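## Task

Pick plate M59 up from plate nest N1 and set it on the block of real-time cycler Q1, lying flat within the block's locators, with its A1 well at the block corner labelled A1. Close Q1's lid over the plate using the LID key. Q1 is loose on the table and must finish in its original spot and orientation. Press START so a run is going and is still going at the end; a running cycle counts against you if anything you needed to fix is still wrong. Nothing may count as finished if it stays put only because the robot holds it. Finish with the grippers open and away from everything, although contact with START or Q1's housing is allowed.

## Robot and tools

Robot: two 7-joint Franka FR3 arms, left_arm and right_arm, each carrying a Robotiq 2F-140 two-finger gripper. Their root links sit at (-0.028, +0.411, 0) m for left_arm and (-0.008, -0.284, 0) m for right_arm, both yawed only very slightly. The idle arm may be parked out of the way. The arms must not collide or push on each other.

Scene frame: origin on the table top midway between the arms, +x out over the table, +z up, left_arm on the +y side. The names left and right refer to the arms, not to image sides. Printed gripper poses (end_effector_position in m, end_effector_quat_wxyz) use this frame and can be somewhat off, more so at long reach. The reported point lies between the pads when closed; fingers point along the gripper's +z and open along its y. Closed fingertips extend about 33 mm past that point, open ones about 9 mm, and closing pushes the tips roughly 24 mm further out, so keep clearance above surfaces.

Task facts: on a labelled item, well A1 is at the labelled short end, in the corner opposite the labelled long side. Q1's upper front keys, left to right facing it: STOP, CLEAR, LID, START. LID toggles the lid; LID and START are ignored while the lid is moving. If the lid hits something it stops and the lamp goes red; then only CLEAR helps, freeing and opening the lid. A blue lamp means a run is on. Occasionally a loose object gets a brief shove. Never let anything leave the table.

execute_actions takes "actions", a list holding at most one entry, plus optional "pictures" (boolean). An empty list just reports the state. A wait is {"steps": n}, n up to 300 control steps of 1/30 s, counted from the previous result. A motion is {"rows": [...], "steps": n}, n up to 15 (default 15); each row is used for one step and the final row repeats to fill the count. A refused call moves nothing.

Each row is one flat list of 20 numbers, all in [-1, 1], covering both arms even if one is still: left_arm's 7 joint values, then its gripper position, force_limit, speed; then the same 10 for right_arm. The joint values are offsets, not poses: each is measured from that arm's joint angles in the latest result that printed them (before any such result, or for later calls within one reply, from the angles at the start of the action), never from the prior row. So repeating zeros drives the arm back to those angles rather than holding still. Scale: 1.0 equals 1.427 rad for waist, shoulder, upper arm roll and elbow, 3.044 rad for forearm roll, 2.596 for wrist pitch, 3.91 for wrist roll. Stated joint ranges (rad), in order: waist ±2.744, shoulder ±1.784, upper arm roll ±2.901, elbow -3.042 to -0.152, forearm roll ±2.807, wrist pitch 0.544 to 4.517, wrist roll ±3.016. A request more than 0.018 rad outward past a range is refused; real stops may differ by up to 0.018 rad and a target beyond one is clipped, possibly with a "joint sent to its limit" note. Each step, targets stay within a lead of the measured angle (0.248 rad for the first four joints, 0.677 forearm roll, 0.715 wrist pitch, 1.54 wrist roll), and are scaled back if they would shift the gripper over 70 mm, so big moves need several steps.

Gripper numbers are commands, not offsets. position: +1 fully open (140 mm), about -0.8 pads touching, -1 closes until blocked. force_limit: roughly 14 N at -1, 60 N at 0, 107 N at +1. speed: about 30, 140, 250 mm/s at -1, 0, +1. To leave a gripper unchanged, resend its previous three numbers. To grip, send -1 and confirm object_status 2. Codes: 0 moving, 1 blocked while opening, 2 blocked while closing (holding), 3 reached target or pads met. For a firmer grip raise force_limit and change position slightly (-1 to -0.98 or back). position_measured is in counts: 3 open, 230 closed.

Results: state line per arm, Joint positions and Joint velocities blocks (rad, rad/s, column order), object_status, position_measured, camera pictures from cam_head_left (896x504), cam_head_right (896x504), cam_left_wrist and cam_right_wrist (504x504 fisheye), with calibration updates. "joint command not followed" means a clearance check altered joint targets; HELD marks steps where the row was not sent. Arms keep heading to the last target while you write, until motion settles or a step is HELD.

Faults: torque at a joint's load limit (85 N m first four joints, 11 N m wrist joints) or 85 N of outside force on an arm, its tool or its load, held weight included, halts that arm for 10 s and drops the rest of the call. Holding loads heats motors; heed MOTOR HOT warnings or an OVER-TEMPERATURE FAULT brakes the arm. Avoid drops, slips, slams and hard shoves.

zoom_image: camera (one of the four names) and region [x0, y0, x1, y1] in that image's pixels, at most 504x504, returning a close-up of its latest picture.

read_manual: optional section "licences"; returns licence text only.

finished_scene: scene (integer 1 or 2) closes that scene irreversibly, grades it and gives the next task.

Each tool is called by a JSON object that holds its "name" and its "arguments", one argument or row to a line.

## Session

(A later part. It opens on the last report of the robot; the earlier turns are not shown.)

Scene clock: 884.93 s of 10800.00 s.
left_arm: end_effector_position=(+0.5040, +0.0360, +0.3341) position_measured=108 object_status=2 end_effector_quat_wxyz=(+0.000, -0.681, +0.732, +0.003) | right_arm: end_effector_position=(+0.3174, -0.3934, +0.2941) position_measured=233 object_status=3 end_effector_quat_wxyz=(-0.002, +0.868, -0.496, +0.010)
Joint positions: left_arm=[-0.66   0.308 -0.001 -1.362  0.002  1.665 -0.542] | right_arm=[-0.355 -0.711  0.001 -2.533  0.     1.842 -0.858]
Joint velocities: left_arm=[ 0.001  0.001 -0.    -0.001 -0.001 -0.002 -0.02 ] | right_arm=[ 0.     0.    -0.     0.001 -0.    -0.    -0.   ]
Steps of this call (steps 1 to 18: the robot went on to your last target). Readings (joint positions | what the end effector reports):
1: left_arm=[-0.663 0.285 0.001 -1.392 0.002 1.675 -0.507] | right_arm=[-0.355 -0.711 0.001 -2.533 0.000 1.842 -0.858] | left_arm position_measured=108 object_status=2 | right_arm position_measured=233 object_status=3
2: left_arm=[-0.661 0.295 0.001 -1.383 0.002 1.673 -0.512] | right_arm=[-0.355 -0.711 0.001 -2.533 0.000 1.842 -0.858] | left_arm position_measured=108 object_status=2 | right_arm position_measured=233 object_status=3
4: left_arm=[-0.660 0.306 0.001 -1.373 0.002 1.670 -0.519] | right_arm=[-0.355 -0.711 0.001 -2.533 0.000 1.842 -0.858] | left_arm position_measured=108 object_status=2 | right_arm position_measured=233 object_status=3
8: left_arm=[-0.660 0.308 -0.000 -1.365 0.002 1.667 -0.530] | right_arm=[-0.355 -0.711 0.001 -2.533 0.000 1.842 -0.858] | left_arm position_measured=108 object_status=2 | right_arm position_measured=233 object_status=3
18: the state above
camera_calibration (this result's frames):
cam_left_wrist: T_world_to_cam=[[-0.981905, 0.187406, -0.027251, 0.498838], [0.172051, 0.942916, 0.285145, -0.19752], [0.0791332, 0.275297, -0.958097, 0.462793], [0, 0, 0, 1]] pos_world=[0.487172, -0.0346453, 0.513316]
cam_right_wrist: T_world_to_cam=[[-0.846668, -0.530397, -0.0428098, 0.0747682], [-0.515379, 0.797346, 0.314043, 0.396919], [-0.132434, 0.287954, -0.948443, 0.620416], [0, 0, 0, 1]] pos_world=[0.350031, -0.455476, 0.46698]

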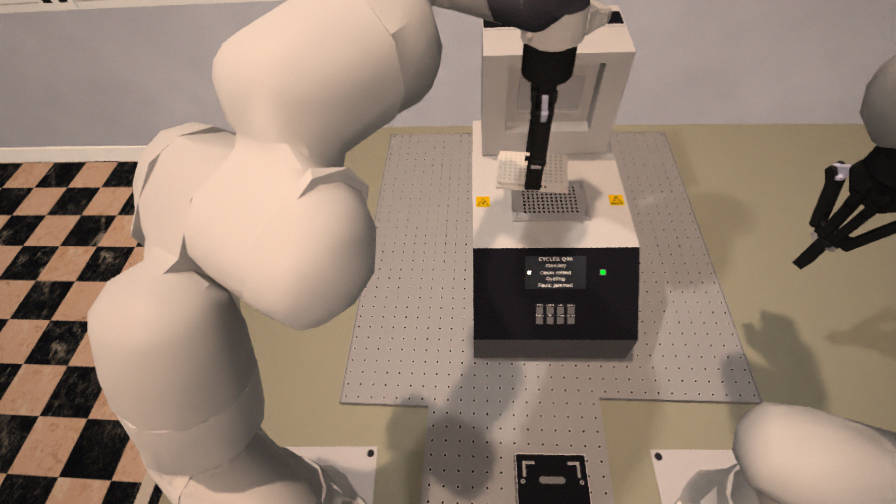

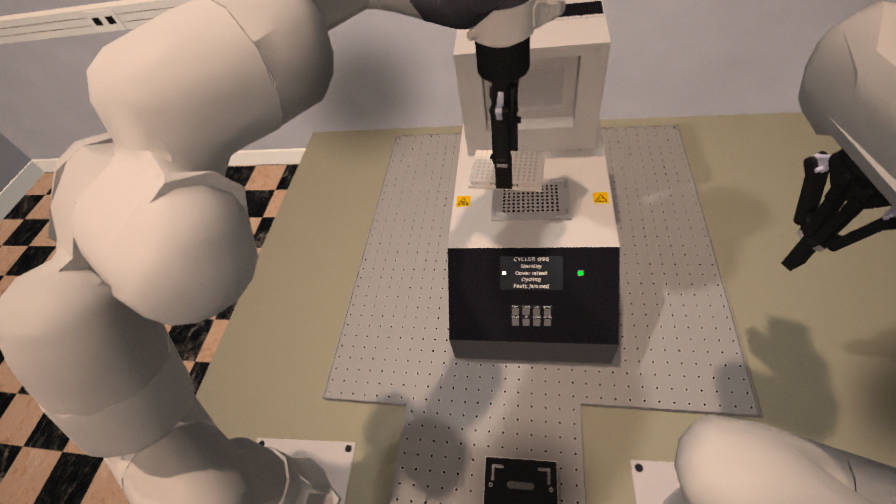

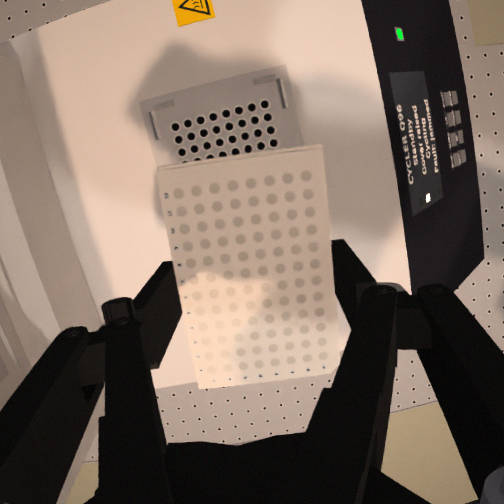

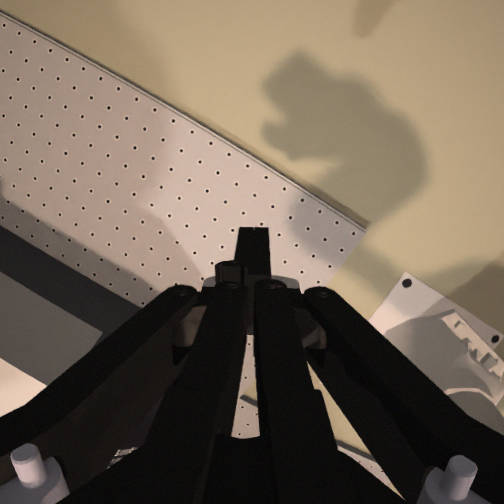

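{"name": "execute_actions", "arguments": {
  "actions": [
    {"rows": [[-0.0020,0.0042,0,0.0012,0,0.0033,-0.0064,-1,-0.6,-0.5,0,0,0,0,0,0,0,-1,0,0],[-0.0046,0.0095,0,0.0026,0,0.0069,-0.0128,-1,-0.6,-0.5,0,0,0,0,0,0,0,-1,0,0],[-0.0076,0.0156,0,0.0043,0,0.0107,-0.0191,-1,-0.6,-0.5,0,0,0,0,0,0,0,-1,0,0],[-0.0108,0.0223,0,0.0062,0,0.0145,-0.0251,-1,-0.6,-0.5,0,0,0,0,0,0,0,-1,0,0],[-0.0143,0.0293,0,0.0082,0,0.0183,-0.0307,-1,-0.6,-0.5,0,0,0,0,0,0,0,-1,0,0],[-0.0177,0.0365,0,0.0102,0,0.0218,-0.0358,-1,-0.6,-0.5,0,0,0,0,0,0,0,-1,0,0],[-0.0212,0.0435,0,0.0121,0,0.0252,-0.0403,-1,-0.6,-0.5,0,0,0,0,0,0,0,-1,0,0],[-0.0244,0.0502,0,0.0140,0,0.0281,-0.0439,-1,-0.6,-0.5,0,0,0,0,0,0,0,-1,0,0],[-0.0274,0.0563,0,0.0157,0,0.0306,-0.0467,-1,-0.6,-0.5,0,0,0,0,0,0,0,-1,0,0],[-0.0300,0.0616,0,0.0171,0,0.0325,-0.0484,-1,-0.6,-0.5,0,0,0,0,0,0,0,-1,0,0],[-0.0320,0.0658,0,0.0183,0,0.0337,-0.0489,-1,-0.6,-0.5,0,0,0,0,0,0,0,-1,0,0],[-0.0334,0.0687,0,0.0191,0,0.0342,-0.0482,-1,-0.6,-0.5,0,0,0,0,0,0,0,-1,0,0],[-0.0340,0.0700,0,0.0195,0,0.0337,-0.0460,-1,-0.6,-0.5,0,0,0,0,0,0,0,-1,0,0],[-0.0338,0.0695,0,0.0194,0,0.0323,-0.0422,-1,-0.6,-0.5,0,0,0,0,0,0,0,-1,0,0],[-0.03261,0.06705,0,0.01866,0,0.02968,-0.03671,-1,-0.6,-0.5,0,0,0,0,0,0,0,-1,0,0]], "steps": 15}
  ],
  "pictures": false
}}

{"name": "execute_actions", "arguments": {
  "actions": [
    {"steps": 15}
  ]
}}

{"name": "zoom_image", "arguments": {
  "camera": "cam_left_wrist",
  "region": [125, 100, 345, 250]
}}

Scene clock: 1005.43 s of 10800.00 s.
left_arm: end_effector_position=(+0.5062, -0.0049, +0.2844) position_measured=108 object_status=2 end_effector_quat_wxyz=(+0.000, +0.708, -0.706, -0.007) | right_arm: end_effector_position=(+0.3174, -0.3934, +0.2941) position_measured=233 object_status=3 end_effector_quat_wxyz=(-0.002, +0.868, -0.496, +0.010)
Joint positions: left_arm=[-0.707  0.407 -0.002 -1.34   0.002  1.734 -0.665] | right_arm=[-0.355 -0.711  0.001 -2.533  0.     1.842 -0.858]
Joint velocities: left_arm=[-0.025  0.058 -0.009 -0.001 -0.001  0.015 -0.056] | right_arm=[-0.001 -0.     0.002  0.    -0.    -0.    -0.   ]
Steps of this call (steps 1 to 15: the robot went on to your last target; steps 16 to 90: nothing new was sent; then 117.00 s passed at rest; steps 91 to 105: all 15 steps of this action). Readings (joint positions | what the end effector reports):
91: left_arm=[-0.660 0.308 -0.001 -1.362 0.002 1.665 -0.550] | right_arm=[-0.355 -0.711 0.001 -2.533 0.000 1.842 -0.858] | left_arm position_measured=108 object_status=2 | right_arm position_measured=233 object_status=3
92: left_arm=[-0.661 0.310 -0.001 -1.361 0.002 1.668 -0.554] | right_arm=[-0.355 -0.711 0.001 -2.533 0.000 1.842 -0.858] | left_arm position_measured=108 object_status=2 | right_arm position_measured=233 object_status=3
94: left_arm=[-0.665 0.319 0.000 -1.357 0.002 1.676 -0.568] | right_arm=[-0.355 -0.711 0.001 -2.533 0.000 1.842 -0.858] | left_arm position_measured=108 object_status=2 | right_arm position_measured=233 object_status=3
98: left_arm=[-0.682 0.354 0.000 -1.347 0.002 1.703 -0.610] | right_arm=[-0.355 -0.711 0.001 -2.533 0.000 1.842 -0.858] | left_arm position_measured=108 object_status=2 | right_arm position_measured=233 object_status=3
105: the state above

Scene clock: 1005.93 s of 10800.00 s.
left_arm: end_effector_position=(+0.5078, -0.0066, +0.2877) position_measured=108 object_status=2 end_effector_quat_wxyz=(-0.000, +0.713, -0.701, -0.002) | right_arm: end_effector_position=(+0.3174, -0.3934, +0.2941) position_measured=233 object_status=3 end_effector_quat_wxyz=(-0.002, +0.868, -0.496, +0.010)
Joint positions: left_arm=[-0.707  0.405 -0.002 -1.337  0.002  1.738 -0.679] | right_arm=[-0.355 -0.711  0.001 -2.533  0.     1.842 -0.858]
Joint velocities: left_arm=[ 0.     0.    -0.001 -0.    -0.     0.001 -0.013] | right_arm=[-0.     0.001  0.     0.001  0.     0.    -0.   ]
Steps of this call (steps 1 to 15: the robot went on to your last target). Readings (joint positions | what the end effector reports):
1: left_arm=[-0.707 0.408 -0.002 -1.340 0.002 1.734 -0.667] | right_arm=[-0.355 -0.711 0.001 -2.533 0.000 1.842 -0.858] | left_arm position_measured=108 object_status=2 | right_arm position_measured=233 object_status=3
2: left_arm=[-0.707 0.408 -0.002 -1.340 0.002 1.735 -0.669] | right_arm=[-0.355 -0.711 0.001 -2.533 0.000 1.842 -0.858] | left_arm position_measured=108 object_status=2 | right_arm position_measured=233 object_status=3
4: left_arm=[-0.707 0.407 -0.002 -1.339 0.002 1.736 -0.671] | right_arm=[-0.355 -0.711 0.001 -2.533 0.000 1.842 -0.858] | left_arm position_measured=108 object_status=2 | right_arm position_measured=233 object_status=3
8: left_arm=[-0.707 0.406 -0.002 -1.337 0.002 1.737 -0.675] | right_arm=[-0.355 -0.711 0.001 -2.533 0.000 1.842 -0.858] | left_arm position_measured=108 object_status=2 | right_arm position_measured=233 object_status=3
15: the state above
camera_calibration (this result's frames):
cam_left_wrist: T_world_to_cam=[[-0.994572, 0.10012, -0.0283124, 0.515455], [0.0879824, 0.95454, 0.284804, -0.101873], [0.0555398, 0.280767, -0.958168, 0.441779], [0, 0, 0, 1]] pos_world=[0.497084, -0.078402, 0.466906]
cam_right_wrist: T_world_to_cam=[[-0.846668, -0.530397, -0.0428097, 0.0747682], [-0.515379, 0.797347, 0.314043, 0.396919], [-0.132434, 0.287954, -0.948443, 0.620416], [0, 0, 0, 1]] pos_world=[0.350031, -0.455476, 0.46698]

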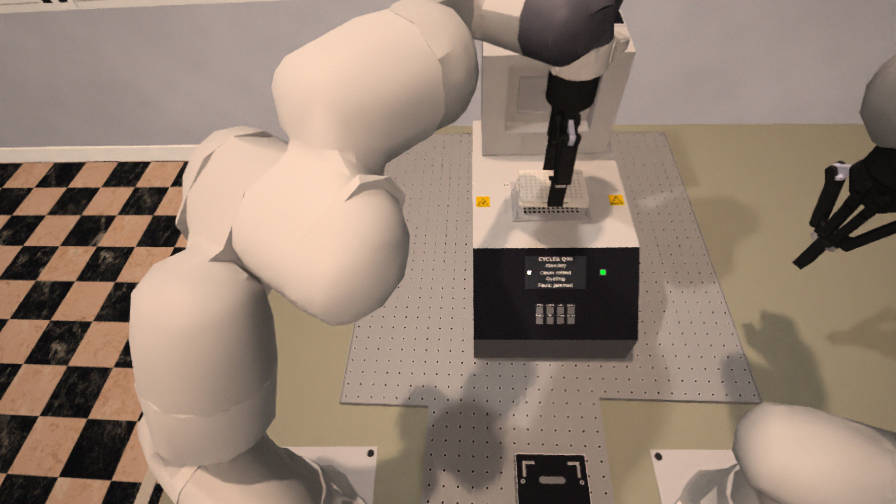

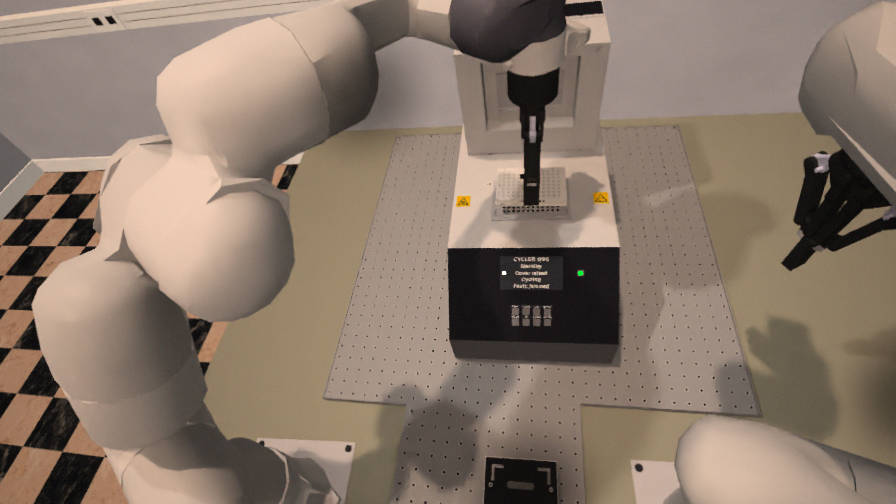

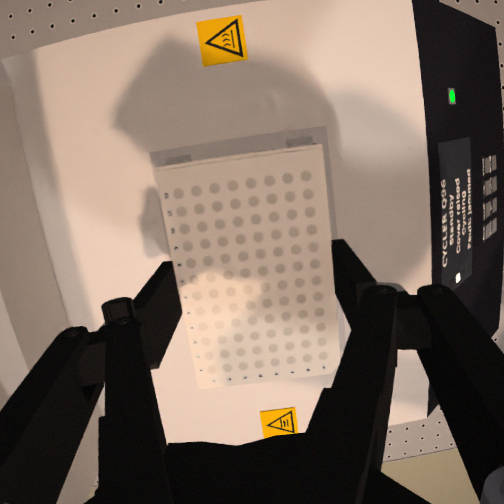

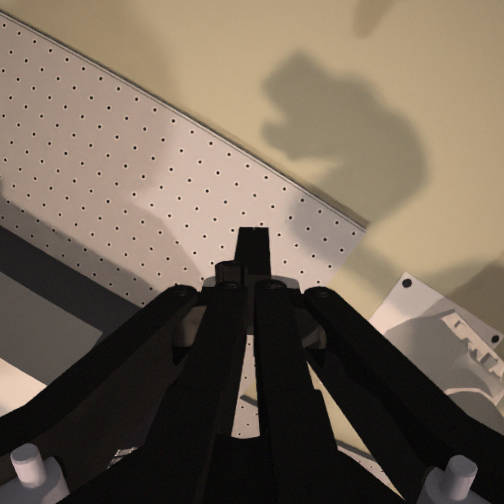

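Region (125, 100, 345, 250) of cam_left_wrist's 504x504 image, scaled by 2.291, with more detail than that image has; it fills the top 344 rows of this view, and the rest is white.

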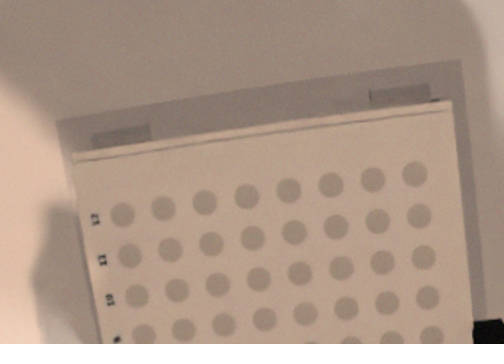

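{"name": "zoom_image", "arguments": {
  "camera": "cam_left_wrist",
  "region": [140, 130, 240, 200]
}}

{"name": "zoom_image", "arguments": {
  "camera": "cam_left_wrist",
  "region": [250, 110, 350, 180]
}}

Region (140, 130, 240, 200) of cam_left_wrist's 504x504 image, scaled by 5.040, with more detail than that image has; it fills the top 353 rows of this view, and the rest is white.

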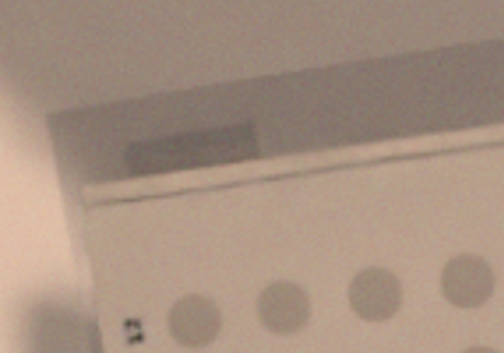

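Region (250, 110, 350, 180) of cam_left_wrist's 504x504 image, scaled by 5.040, with more detail than that image has; it fills the top 353 rows of this view, and the rest is white.

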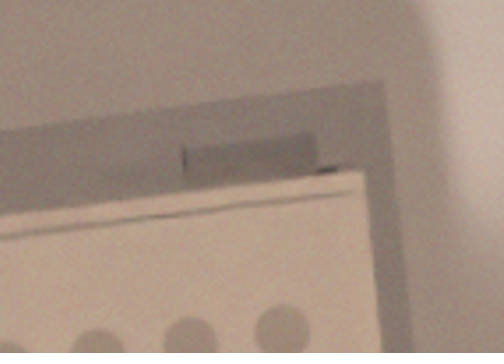

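{"name": "execute_actions", "arguments": {
  "actions": [
    {"rows": [[0.0007,-0.0010,0,-0.0020,0,0.0020,-0.00153,-1,-0.6,-0.5,0,0,0,0,0,0,0,-1,0,0],[0.0014,-0.0014,0,-0.0045,0,0.0043,-0.00153,-1,-0.6,-0.5,0,0,0,0,0,0,0,-1,0,0],[0.0014,-0.0018,0,-0.0074,0,0.0066,-0.00153,-1,-0.6,-0.5,0,0,0,0,0,0,0,-1,0,0],[0.0014,-0.0022,0,-0.0106,0,0.0089,-0.00153,-1,-0.6,-0.5,0,0,0,0,0,0,0,-1,0,0],[0.0014,-0.0026,0,-0.0140,0,0.0112,-0.00153,-1,-0.6,-0.5,0,0,0,0,0,0,0,-1,0,0],[0.0014,-0.0030,0,-0.0174,0,0.0134,-0.00153,-1,-0.6,-0.5,0,0,0,0,0,0,0,-1,0,0],[0.0014,-0.0033,0,-0.0207,0,0.0155,-0.00153,-1,-0.6,-0.5,0,0,0,0,0,0,0,-1,0,0],[0.0014,-0.0037,0,-0.0239,0,0.0173,-0.00153,-1,-0.6,-0.5,0,0,0,0,0,0,0,-1,0,0],[0.0014,-0.0040,0,-0.0268,0,0.0188,-0.00153,-1,-0.6,-0.5,0,0,0,0,0,0,0,-1,0,0],[0.0014,-0.0043,0,-0.0294,0,0.0200,-0.00153,-1,-0.6,-0.5,0,0,0,0,0,0,0,-1,0,0],[0.0014,-0.0045,0,-0.0314,0,0.0208,-0.00153,-1,-0.6,-0.5,0,0,0,0,0,0,0,-1,0,0],[0.0014,-0.00456,0,-0.03196,0,0.0210,-0.00153,-1,-0.6,-0.5,0,0,0,0,0,0,0,-1,0,0],[0.0014,-0.00456,0,-0.03196,0,0.0205,-0.00153,-1,-0.6,-0.5,0,0,0,0,0,0,0,-1,0,0],[0.0014,-0.00456,0,-0.03196,0,0.0195,-0.00153,-1,-0.6,-0.5,0,0,0,0,0,0,0,-1,0,0],[0.0014,-0.00456,0,-0.03196,0,0.01826,-0.00153,-1,-0.6,-0.5,0,0,0,0,0,0,0,-1,0,0]], "steps": 15}
  ],
  "pictures": false
}}

{"name": "execute_actions", "arguments": {
  "actions": [
    {"steps": 12}
  ]
}}

{"name": "zoom_image", "arguments": {
  "camera": "cam_left_wrist",
  "region": [130, 130, 230, 230]
}}

{"name": "zoom_image", "arguments": {
  "camera": "cam_left_wrist",
  "region": [260, 105, 360, 205]
}}

Scene clock: 1123.17 s of 10800.00 s.
left_arm: end_effector_position=(+0.5078, -0.0063, +0.2728) position_measured=108 object_status=2 end_effector_quat_wxyz=(-0.000, +0.714, -0.700, -0.002) | right_arm: end_effector_position=(+0.3174, -0.3934, +0.2941) position_measured=233 object_status=3 end_effector_quat_wxyz=(-0.002, +0.868, -0.496, +0.010)
Joint positions: left_arm=[-0.707  0.402 -0.002 -1.38   0.002  1.779 -0.682] | right_arm=[-0.355 -0.711  0.001 -2.533  0.     1.842 -0.858]
Joint velocities: left_arm=[-0.    -0.     0.    -0.019 -0.001  0.016 -0.   ] | right_arm=[-0.    -0.001  0.     0.001 -0.001  0.001  0.   ]
Steps of this call (steps 1 to 15: the robot went on to your last target; steps 16 to 90: nothing new was sent; then 113.73 s passed at rest; steps 91 to 105: all 15 steps of this action). Readings (joint positions | what the end effector reports):
91: left_arm=[-0.707 0.405 -0.002 -1.337 0.002 1.739 -0.682] | right_arm=[-0.355 -0.711 0.001 -2.533 0.000 1.842 -0.858] | left_arm position_measured=108 object_status=2 | right_arm position_measured=233 object_status=3
92: left_arm=[-0.707 0.405 -0.002 -1.339 0.002 1.740 -0.682] | right_arm=[-0.355 -0.711 0.001 -2.533 0.000 1.842 -0.858] | left_arm position_measured=108 object_status=2 | right_arm position_measured=233 object_status=3
94: left_arm=[-0.707 0.404 -0.002 -1.344 0.002 1.745 -0.682] | right_arm=[-0.355 -0.711 0.001 -2.533 0.000 1.842 -0.858] | left_arm position_measured=108 object_status=2 | right_arm position_measured=233 object_status=3
98: left_arm=[-0.707 0.402 -0.002 -1.360 0.002 1.760 -0.682] | right_arm=[-0.355 -0.711 0.001 -2.533 0.000 1.842 -0.858] | left_arm position_measured=108 object_status=2 | right_arm position_measured=233 object_status=3
105: the state above

Scene clock: 1123.57 s of 10800.00 s.
left_arm: end_effector_position=(+0.5083, -0.0066, +0.2732) position_measured=108 object_status=2 end_effector_quat_wxyz=(-0.000, +0.714, -0.700, -0.000) | right_arm: end_effector_position=(+0.3174, -0.3934, +0.2941) position_measured=233 object_status=3 end_effector_quat_wxyz=(-0.002, +0.868, -0.496, +0.010)
Joint positions: left_arm=[-0.706  0.401 -0.002 -1.381  0.002  1.781 -0.682] | right_arm=[-0.355 -0.711  0.001 -2.533  0.     1.842 -0.858]
Joint velocities: left_arm=[ 0.002 -0.001  0.    -0.001 -0.001  0.002 -0.001] | right_arm=[-0.001  0.     0.001 -0.001 -0.    -0.     0.001]
Steps of this call (steps 1 to 12: the robot went on to your last target). Readings (joint positions | what the end effector reports):
1: left_arm=[-0.707 0.402 -0.002 -1.381 0.002 1.779 -0.682] | right_arm=[-0.355 -0.711 0.001 -2.533 0.000 1.842 -0.858] | left_arm position_measured=108 object_status=2 | right_arm position_measured=233 object_status=3
2: left_arm=[-0.707 0.402 -0.002 -1.381 0.002 1.780 -0.682] | right_arm=[-0.355 -0.711 0.001 -2.533 0.000 1.842 -0.858] | left_arm position_measured=108 object_status=2 | right_arm position_measured=233 object_status=3
4: left_arm=[-0.707 0.401 -0.002 -1.381 0.002 1.780 -0.682] | right_arm=[-0.355 -0.711 0.001 -2.533 0.000 1.842 -0.858] | left_arm position_measured=108 object_status=2 | right_arm position_measured=233 object_status=3
8: left_arm=[-0.707 0.401 -0.002 -1.381 0.002 1.781 -0.682] | right_arm=[-0.355 -0.711 0.001 -2.533 0.000 1.842 -0.858] | left_arm position_measured=108 object_status=2 | right_arm position_measured=233 object_status=3
12: the state above
camera_calibration (this result's frames):
cam_left_wrist: T_world_to_cam=[[-0.994852, 0.0963589, -0.0313713, 0.516461], [0.0836236, 0.955485, 0.282942, -0.0951389], [0.0572388, 0.278862, -0.958624, 0.427145], [0, 0, 0, 1]] pos_world=[0.497309, -0.0779764, 0.452592]
cam_right_wrist: T_world_to_cam=[[-0.846668, -0.530397, -0.0428099, 0.0747683], [-0.515379, 0.797347, 0.314043, 0.396919], [-0.132433, 0.287953, -0.948443, 0.620416], [0, 0, 0, 1]] pos_world=[0.350031, -0.455476, 0.466981]

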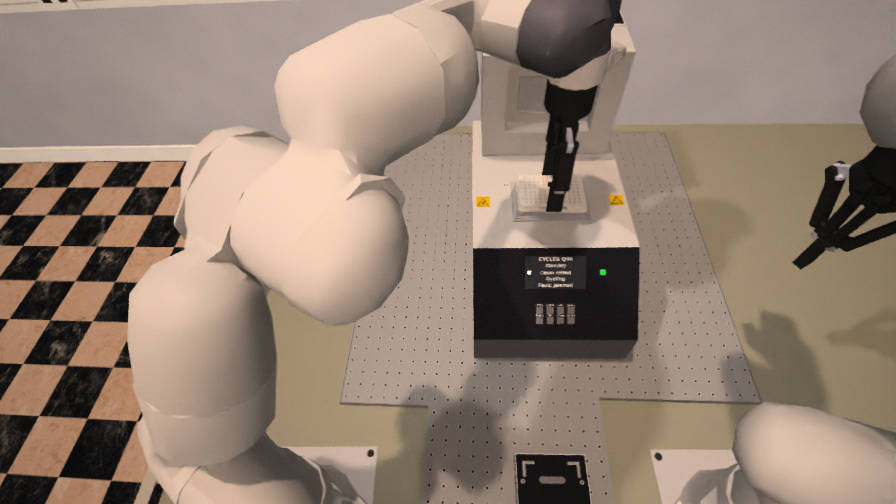

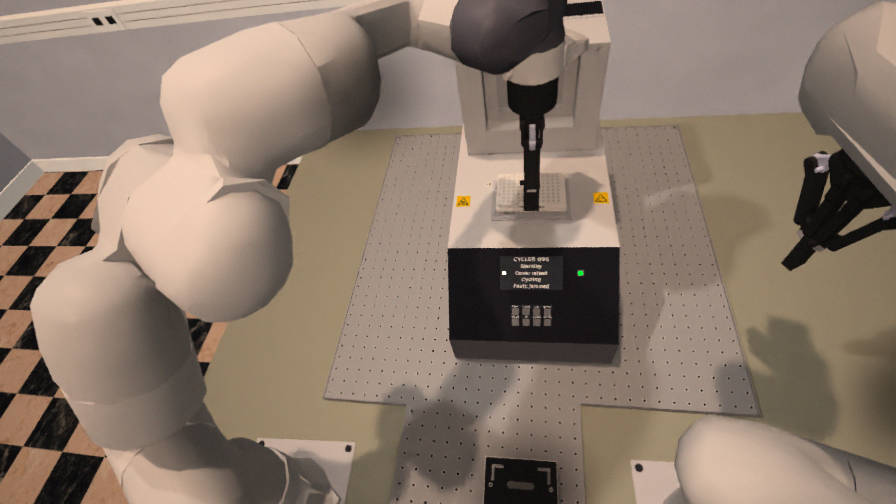

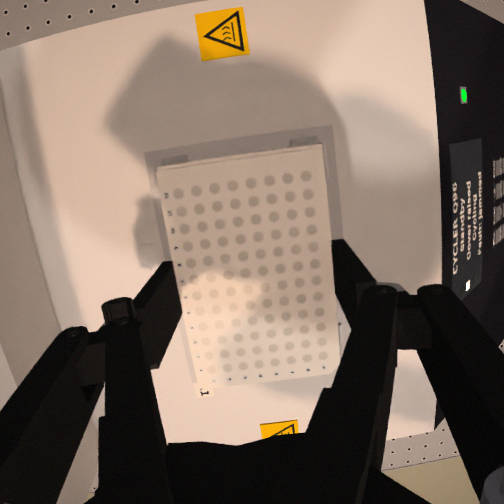

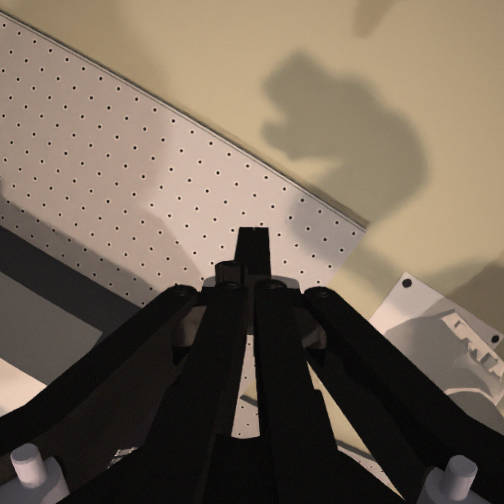

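Region (130, 130, 230, 230) of cam_left_wrist's 504x504 image, scaled by 5.040, with more detail than that image has.

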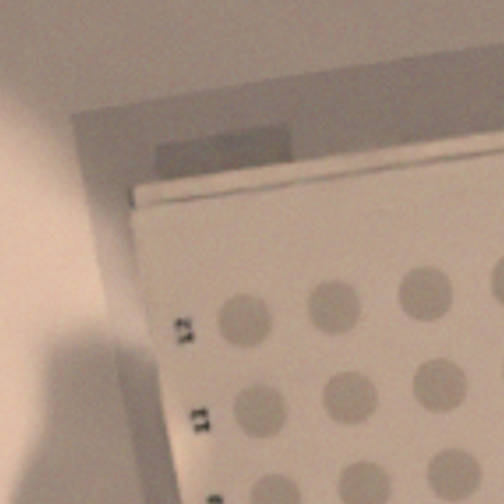

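Region (260, 105, 360, 205) of cam_left_wrist's 504x504 image, scaled by 5.040, with more detail than that image has.

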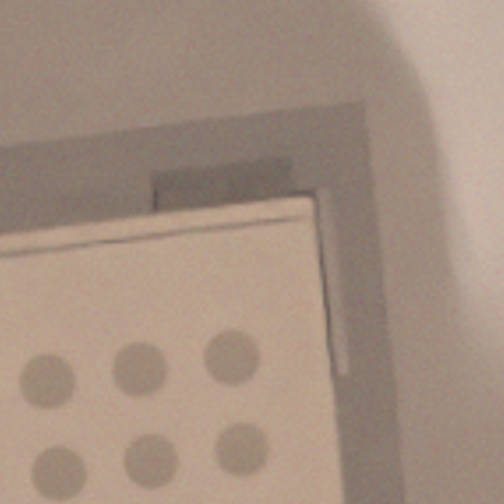

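{"name": "execute_actions", "arguments": {
  "actions": [
    {"rows": [[0,0,0,-0.0019,0,0.0030,0,-1,-0.6,-0.5,0,0,0,0,0,0,0,-1,0,0],[0,0,0,-0.0028,0,0.0038,0,-1,-0.6,-0.5,0,0,0,0,0,0,0,-1,0,0],[0,0,0,-0.0039,0,0.0047,0,-1,-0.6,-0.5,0,0,0,0,0,0,0,-1,0,0],[0,0,0,-0.0051,0,0.0055,0,-1,-0.6,-0.5,0,0,0,0,0,0,0,-1,0,0],[0,0,0,-0.0063,0,0.0063,0,-1,-0.6,-0.5,0,0,0,0,0,0,0,-1,0,0],[0,0,0,-0.0076,0,0.0071,0,-1,-0.6,-0.5,0,0,0,0,0,0,0,-1,0,0],[0,0,0,-0.0088,0,0.0078,0,-1,-0.6,-0.5,0,0,0,0,0,0,0,-1,0,0],[0,0,0,-0.0099,0,0.0084,0,-1,-0.6,-0.5,0,0,0,0,0,0,0,-1,0,0],[0,0,0,-0.0109,0,0.0089,0,-1,-0.6,-0.5,0,0,0,0,0,0,0,-1,0,0],[0,0,0,-0.0118,0,0.0094,0,-1,-0.6,-0.5,0,0,0,0,0,0,0,-1,0,0],[0,0,0,-0.0125,0,0.0096,0,-1,-0.6,-0.5,0,0,0,0,0,0,0,-1,0,0],[0,0,0,-0.01254,0,0.0096,0,-1,-0.6,-0.5,0,0,0,0,0,0,0,-1,0,0],[0,0,0,-0.01254,0,0.0095,0,-1,-0.6,-0.5,0,0,0,0,0,0,0,-1,0,0],[0,0,0,-0.01254,0,0.0091,0,-1,-0.6,-0.5,0,0,0,0,0,0,0,-1,0,0],[0,0,0,-0.01254,0,0.0085,0,-1,-0.6,-0.5,0,0,0,0,0,0,0,-1,0,0]], "steps": 15}
  ],
  "pictures": false
}}

{"name": "execute_actions", "arguments": {
  "actions": [
    {"steps": 10}
  ]
}}

{"name": "zoom_image", "arguments": {
  "camera": "cam_left_wrist",
  "region": [130, 130, 230, 230]
}}

{"name": "zoom_image", "arguments": {
  "camera": "cam_left_wrist",
  "region": [260, 105, 360, 205]
}}

Scene clock: 1209.33 s of 10800.00 s.
left_arm: end_effector_position=(+0.5087, -0.0068, +0.2671) position_measured=108 object_status=2 end_effector_quat_wxyz=(-0.001, +0.714, -0.700, +0.000) | right_arm: end_effector_position=(+0.3174, -0.3934, +0.2941) position_measured=233 object_status=3 end_effector_quat_wxyz=(-0.002, +0.868, -0.496, +0.010)
Joint positions: left_arm=[-0.706  0.401 -0.002 -1.398  0.002  1.799 -0.682] | right_arm=[-0.355 -0.711  0.001 -2.533  0.     1.842 -0.858]
Joint velocities: left_arm=[ 0.001 -0.001 -0.    -0.005  0.     0.004 -0.002] | right_arm=[ 0.    -0.001  0.    -0.    -0.001  0.     0.001]
Steps of this call (steps 1 to 15: the robot went on to your last target; steps 16 to 90: nothing new was sent; then 82.27 s passed at rest; steps 91 to 105: all 15 steps of this action). Readings (joint positions | what the end effector reports):
91: left_arm=[-0.706 0.401 -0.002 -1.382 0.002 1.782 -0.682] | right_arm=[-0.355 -0.711 0.001 -2.533 0.000 1.842 -0.858] | left_arm position_measured=108 object_status=2 | right_arm position_measured=233 object_status=3
92: left_arm=[-0.706 0.401 -0.002 -1.382 0.002 1.783 -0.682] | right_arm=[-0.355 -0.711 0.001 -2.533 0.000 1.842 -0.858] | left_arm position_measured=108 object_status=2 | right_arm position_measured=233 object_status=3
94: left_arm=[-0.706 0.401 -0.002 -1.384 0.002 1.786 -0.682] | right_arm=[-0.355 -0.711 0.001 -2.533 0.000 1.842 -0.858] | left_arm position_measured=108 object_status=2 | right_arm position_measured=233 object_status=3
98: left_arm=[-0.706 0.401 -0.002 -1.391 0.002 1.792 -0.682] | right_arm=[-0.355 -0.711 0.001 -2.533 0.000 1.842 -0.858] | left_arm position_measured=108 object_status=2 | right_arm position_measured=233 object_status=3
105: the state above

Scene clock: 1209.67 s of 10800.00 s.
left_arm: end_effector_position=(+0.5087, -0.0068, +0.2670) position_measured=108 object_status=2 end_effector_quat_wxyz=(-0.001, +0.714, -0.700, +0.000) | right_arm: end_effector_position=(+0.3174, -0.3934, +0.2941) position_measured=233 object_status=3 end_effector_quat_wxyz=(-0.002, +0.868, -0.496, +0.010)
Joint positions: left_arm=[-0.706  0.401 -0.002 -1.398  0.002  1.8   -0.682] | right_arm=[-0.355 -0.711  0.001 -2.533  0.     1.842 -0.858]
Joint velocities: left_arm=[-0.     0.    -0.001  0.     0.002  0.001 -0.001] | right_arm=[ 0.     0.001  0.001 -0.001  0.002  0.001  0.   ]
Steps of this call (steps 1 to 10: the robot went on to your last target). Readings (joint positions | what the end effector reports):
1: left_arm=[-0.706 0.401 -0.002 -1.398 0.002 1.799 -0.682] | right_arm=[-0.355 -0.711 0.001 -2.533 0.000 1.842 -0.858] | left_arm position_measured=108 object_status=2 | right_arm position_measured=233 object_status=3
2: left_arm=[-0.706 0.401 -0.002 -1.398 0.002 1.799 -0.682] | right_arm=[-0.355 -0.711 0.001 -2.533 0.000 1.842 -0.858] | left_arm position_measured=108 object_status=2 | right_arm position_measured=233 object_status=3
4: left_arm=[-0.706 0.401 -0.002 -1.398 0.002 1.799 -0.682] | right_arm=[-0.355 -0.711 0.001 -2.533 0.000 1.842 -0.858] | left_arm position_measured=108 object_status=2 | right_arm position_measured=233 object_status=3
8: left_arm=[-0.706 0.401 -0.002 -1.398 0.002 1.800 -0.682] | right_arm=[-0.355 -0.711 0.001 -2.533 0.000 1.842 -0.858] | left_arm position_measured=108 object_status=2 | right_arm position_measured=233 object_status=3
10: the state above
camera_calibration (this result's frames):
cam_left_wrist: T_world_to_cam=[[-0.994813, 0.0962379, -0.0329424, 0.517133], [0.0831284, 0.955817, 0.281964, -0.0926451], [0.0586225, 0.277763, -0.958859, 0.420558], [0, 0, 0, 1]] pos_world=[0.497498, -0.0780316, 0.446414]
cam_right_wrist: T_world_to_cam=[[-0.846668, -0.530397, -0.0428096, 0.074768], [-0.515379, 0.797346, 0.314043, 0.396919], [-0.132434, 0.287953, -0.948443, 0.620416], [0, 0, 0, 1]] pos_world=[0.350031, -0.455476, 0.466981]

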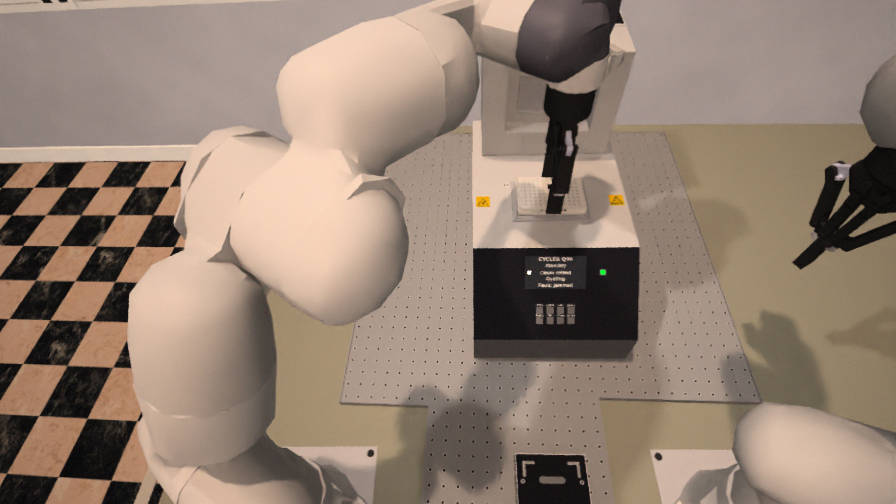

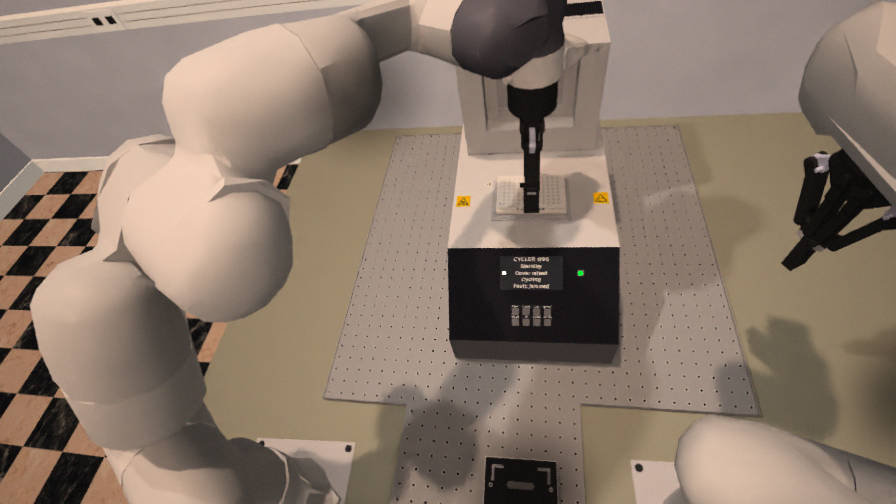

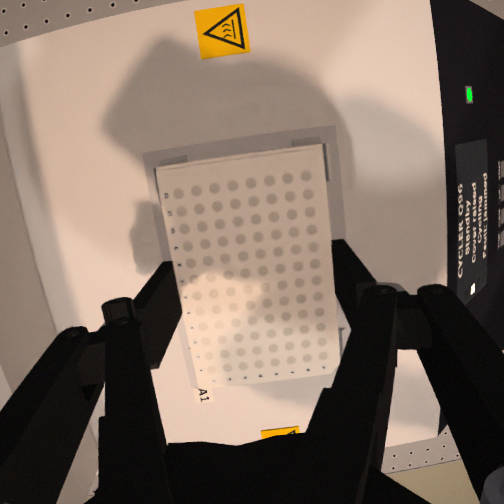

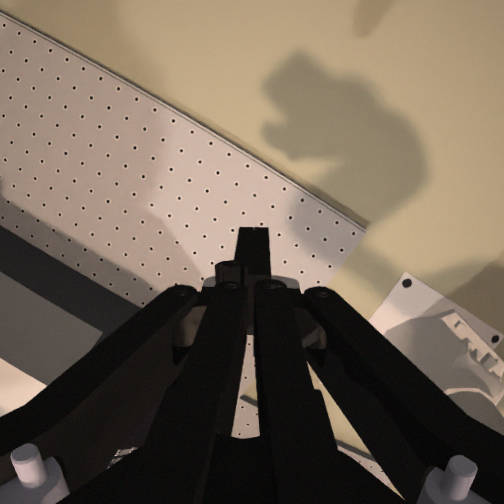

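Region (130, 130, 230, 230) of cam_left_wrist's 504x504 image, scaled by 5.040, with more detail than that image has.

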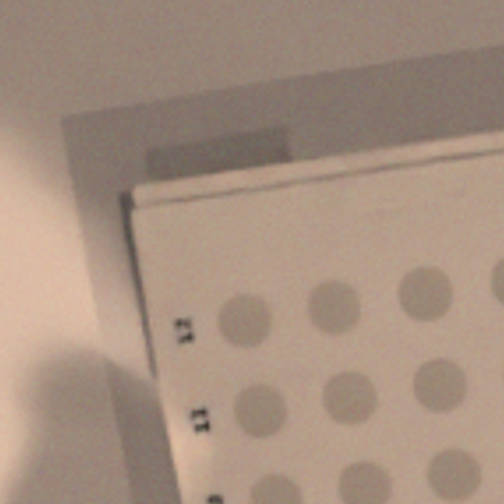

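Region (260, 105, 360, 205) of cam_left_wrist's 504x504 image, scaled by 5.040, with more detail than that image has.

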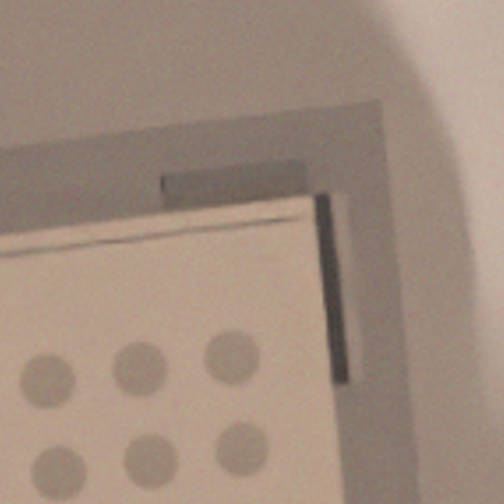

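{"name": "execute_actions", "arguments": {
  "actions": [
    {"rows": [[0,0,0,-0.0021,0,0.0024,0,-1,-0.6,-0.5,0,0,0,0,0,0,0,-1,0,0],[0,0,0,-0.0028,0,0.0029,0,-1,-0.6,-0.5,0,0,0,0,0,0,0,-1,0,0],[0,0,0,-0.0034,0,0.0033,0,-1,-0.6,-0.5,0,0,0,0,0,0,0,-1,0,0],[0,0,0,-0.0039,0,0.0036,0,-1,-0.6,-0.5,0,0,0,0,0,0,0,-1,0,0],[0,0,0,-0.0043,0,0.0039,0,-1,-0.6,-0.5,0,0,0,0,0,0,0,-1,0,0],[0,0,0,-0.0048,0,0.0041,0,-1,-0.6,-0.5,0,0,0,0,0,0,0,-1,0,0],[0,0,0,-0.0053,0,0.0042,0,-1,-0.6,-0.5,0,0,0,0,0,0,0,-1,0,0],[0,0,0,-0.00575,0,0.0043,0,-1,-0.6,-0.5,0,0,0,0,0,0,0,-1,0,0],[0,0,0,-0.00575,0,0.0042,0,-1,-0.6,-0.5,0,0,0,0,0,0,0,-1,0,0],[0,0,0,-0.00575,0,0.0042,0,-1,-0.6,-0.5,0,0,0,0,0,0,0,-1,0,0],[0,0,0,-0.00575,0,0.0041,0,-1,-0.6,-0.5,0,0,0,0,0,0,0,-1,0,0]], "steps": 15}
  ],
  "pictures": false
}}

{"name": "execute_actions", "arguments": {
  "actions": [
    {"steps": 5}
  ]
}}

{"name": "zoom_image", "arguments": {
  "camera": "cam_left_wrist",
  "region": [130, 130, 230, 230]
}}

{"name": "zoom_image", "arguments": {
  "camera": "cam_left_wrist",
  "region": [260, 105, 360, 205]
}}

Scene clock: 1248.30 s of 10800.00 s.
left_arm: end_effector_position=(+0.5087, -0.0068, +0.2648) position_measured=108 object_status=2 end_effector_quat_wxyz=(-0.001, +0.714, -0.700, +0.001) | right_arm: end_effector_position=(+0.3174, -0.3934, +0.2941) position_measured=233 object_status=3 end_effector_quat_wxyz=(-0.002, +0.868, -0.496, +0.010)
Joint positions: left_arm=[-0.706  0.401 -0.002 -1.404  0.002  1.805 -0.682] | right_arm=[-0.355 -0.711  0.001 -2.533  0.     1.842 -0.858]
Joint velocities: left_arm=[ 0.001 -0.001 -0.001 -0.001  0.001 -0.    -0.001] | right_arm=[-0.    -0.    -0.     0.     0.001 -0.    -0.   ]
Steps of this call (steps 1 to 15: the robot went on to your last target; steps 16 to 90: nothing new was sent; then 35.13 s passed at rest; steps 91 to 105: all 15 steps of this action). Readings (joint positions | what the end effector reports):
91: left_arm=[-0.706 0.401 -0.002 -1.398 0.002 1.800 -0.682] | right_arm=[-0.355 -0.711 0.001 -2.533 0.000 1.842 -0.858] | left_arm position_measured=108 object_status=2 | right_arm position_measured=233 object_status=3
92: left_arm=[-0.706 0.401 -0.002 -1.399 0.002 1.801 -0.682] | right_arm=[-0.355 -0.711 0.001 -2.533 0.000 1.842 -0.858] | left_arm position_measured=108 object_status=2 | right_arm position_measured=233 object_status=3
94: left_arm=[-0.706 0.401 -0.002 -1.400 0.002 1.802 -0.682] | right_arm=[-0.355 -0.711 0.001 -2.533 0.000 1.842 -0.858] | left_arm position_measured=108 object_status=2 | right_arm position_measured=233 object_status=3
98: left_arm=[-0.706 0.401 -0.002 -1.403 0.002 1.805 -0.682] | right_arm=[-0.355 -0.711 0.001 -2.533 0.000 1.842 -0.858] | left_arm position_measured=108 object_status=2 | right_arm position_measured=233 object_status=3
105: the state above

Scene clock: 1248.47 s of 10800.00 s.
left_arm: end_effector_position=(+0.5087, -0.0068, +0.2648) position_measured=108 object_status=2 end_effector_quat_wxyz=(-0.001, +0.714, -0.700, +0.001) | right_arm: end_effector_position=(+0.3174, -0.3934, +0.2941) position_measured=233 object_status=3 end_effector_quat_wxyz=(-0.002, +0.868, -0.496, +0.010)
Joint positions: left_arm=[-0.706  0.401 -0.002 -1.404  0.002  1.805 -0.682] | right_arm=[-0.355 -0.711  0.001 -2.533  0.     1.842 -0.858]
Joint velocities: left_arm=[ 0.001  0.     0.    -0.001 -0.     0.     0.003] | right_arm=[ 0.001  0.     0.001 -0.001 -0.001  0.001 -0.002]
Steps of this call (steps 1 to 5: the robot went on to your last target). Readings (joint positions | what the end effector reports):
1: left_arm=[-0.706 0.401 -0.002 -1.404 0.002 1.805 -0.682] | right_arm=[-0.355 -0.711 0.001 -2.533 0.000 1.842 -0.858] | left_arm position_measured=108 object_status=2 | right_arm position_measured=233 object_status=3
2: left_arm=[-0.706 0.401 -0.002 -1.404 0.002 1.805 -0.682] | right_arm=[-0.355 -0.711 0.001 -2.533 0.000 1.842 -0.858] | left_arm position_measured=108 object_status=2 | right_arm position_measured=233 object_status=3
4: left_arm=[-0.706 0.401 -0.002 -1.404 0.002 1.805 -0.682] | right_arm=[-0.355 -0.711 0.001 -2.533 0.000 1.842 -0.858] | left_arm position_measured=108 object_status=2 | right_arm position_measured=233 object_status=3
5: the state above
camera_calibration (this result's frames):
cam_left_wrist: T_world_to_cam=[[-0.994809, 0.0962449, -0.0330355, 0.51704], [0.0831129, 0.955836, 0.281904, -0.0920267], [0.0587084, 0.277695, -0.958874, 0.418409], [0, 0, 0, 1]] pos_world=[0.49744, -0.0779904, 0.444225]
cam_right_wrist: T_world_to_cam=[[-0.846668, -0.530397, -0.0428097, 0.0747681], [-0.515379, 0.797347, 0.314043, 0.396919], [-0.132434, 0.287953, -0.948443, 0.620416], [0, 0, 0, 1]] pos_world=[0.350031, -0.455476, 0.466981]

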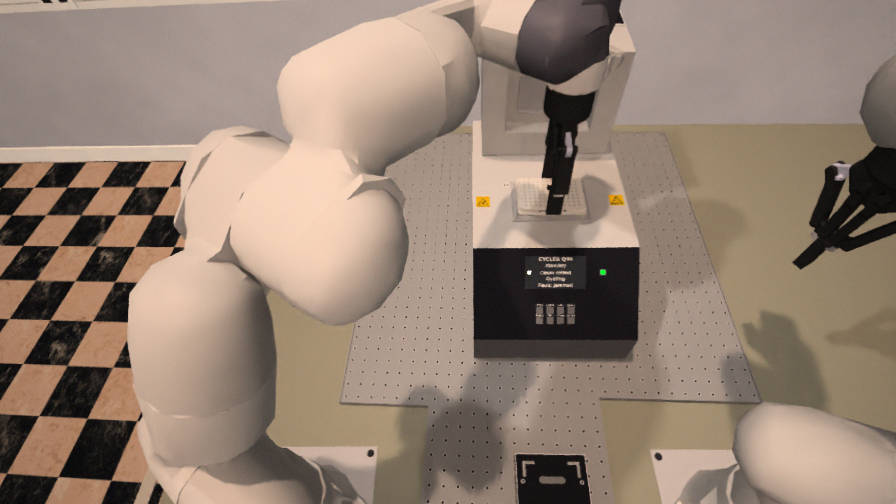

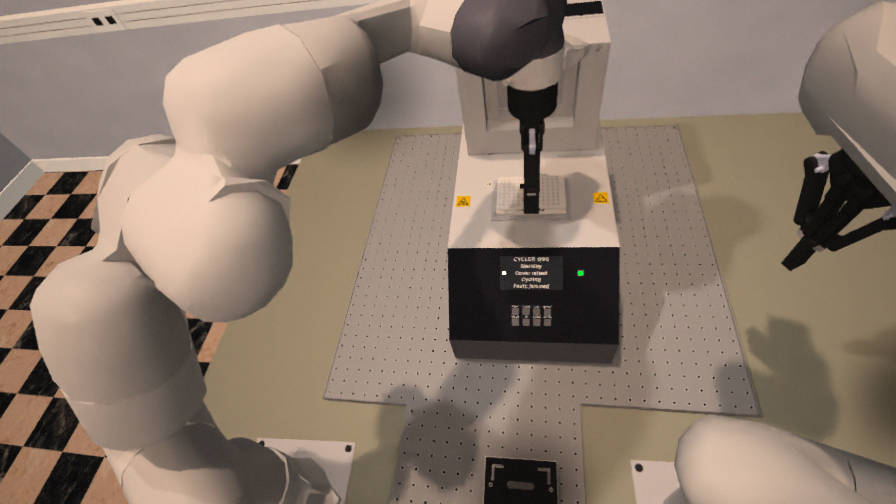

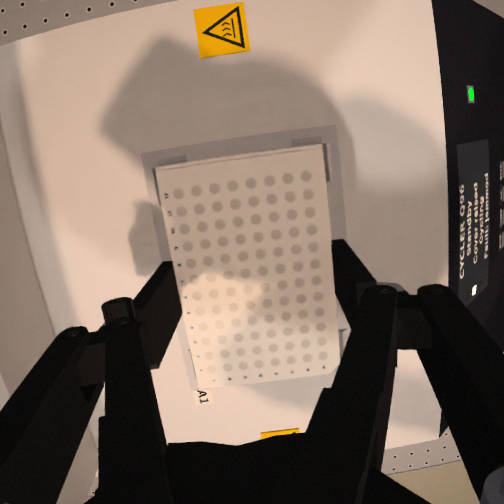

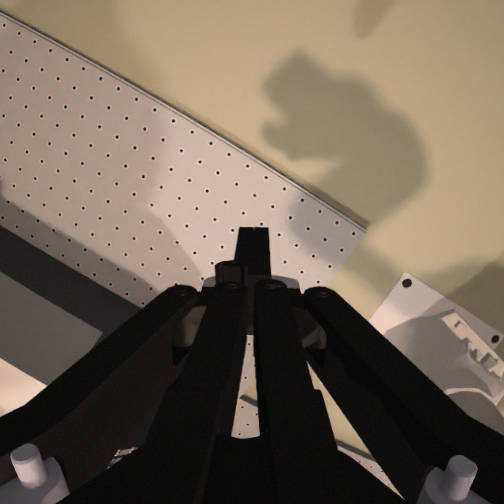

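Region (130, 130, 230, 230) of cam_left_wrist's 504x504 image, scaled by 5.040, with more detail than that image has.

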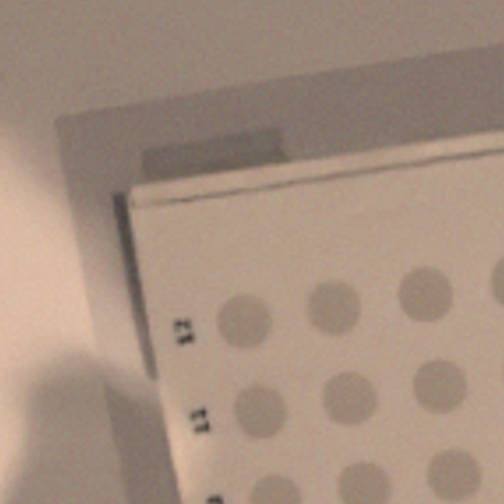

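Region (260, 105, 360, 205) of cam_left_wrist's 504x504 image, scaled by 5.040, with more detail than that image has.

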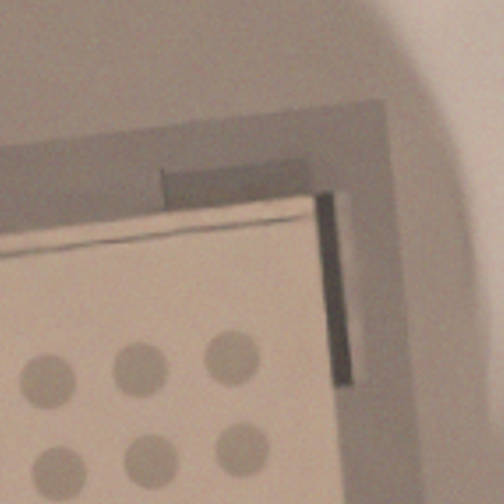

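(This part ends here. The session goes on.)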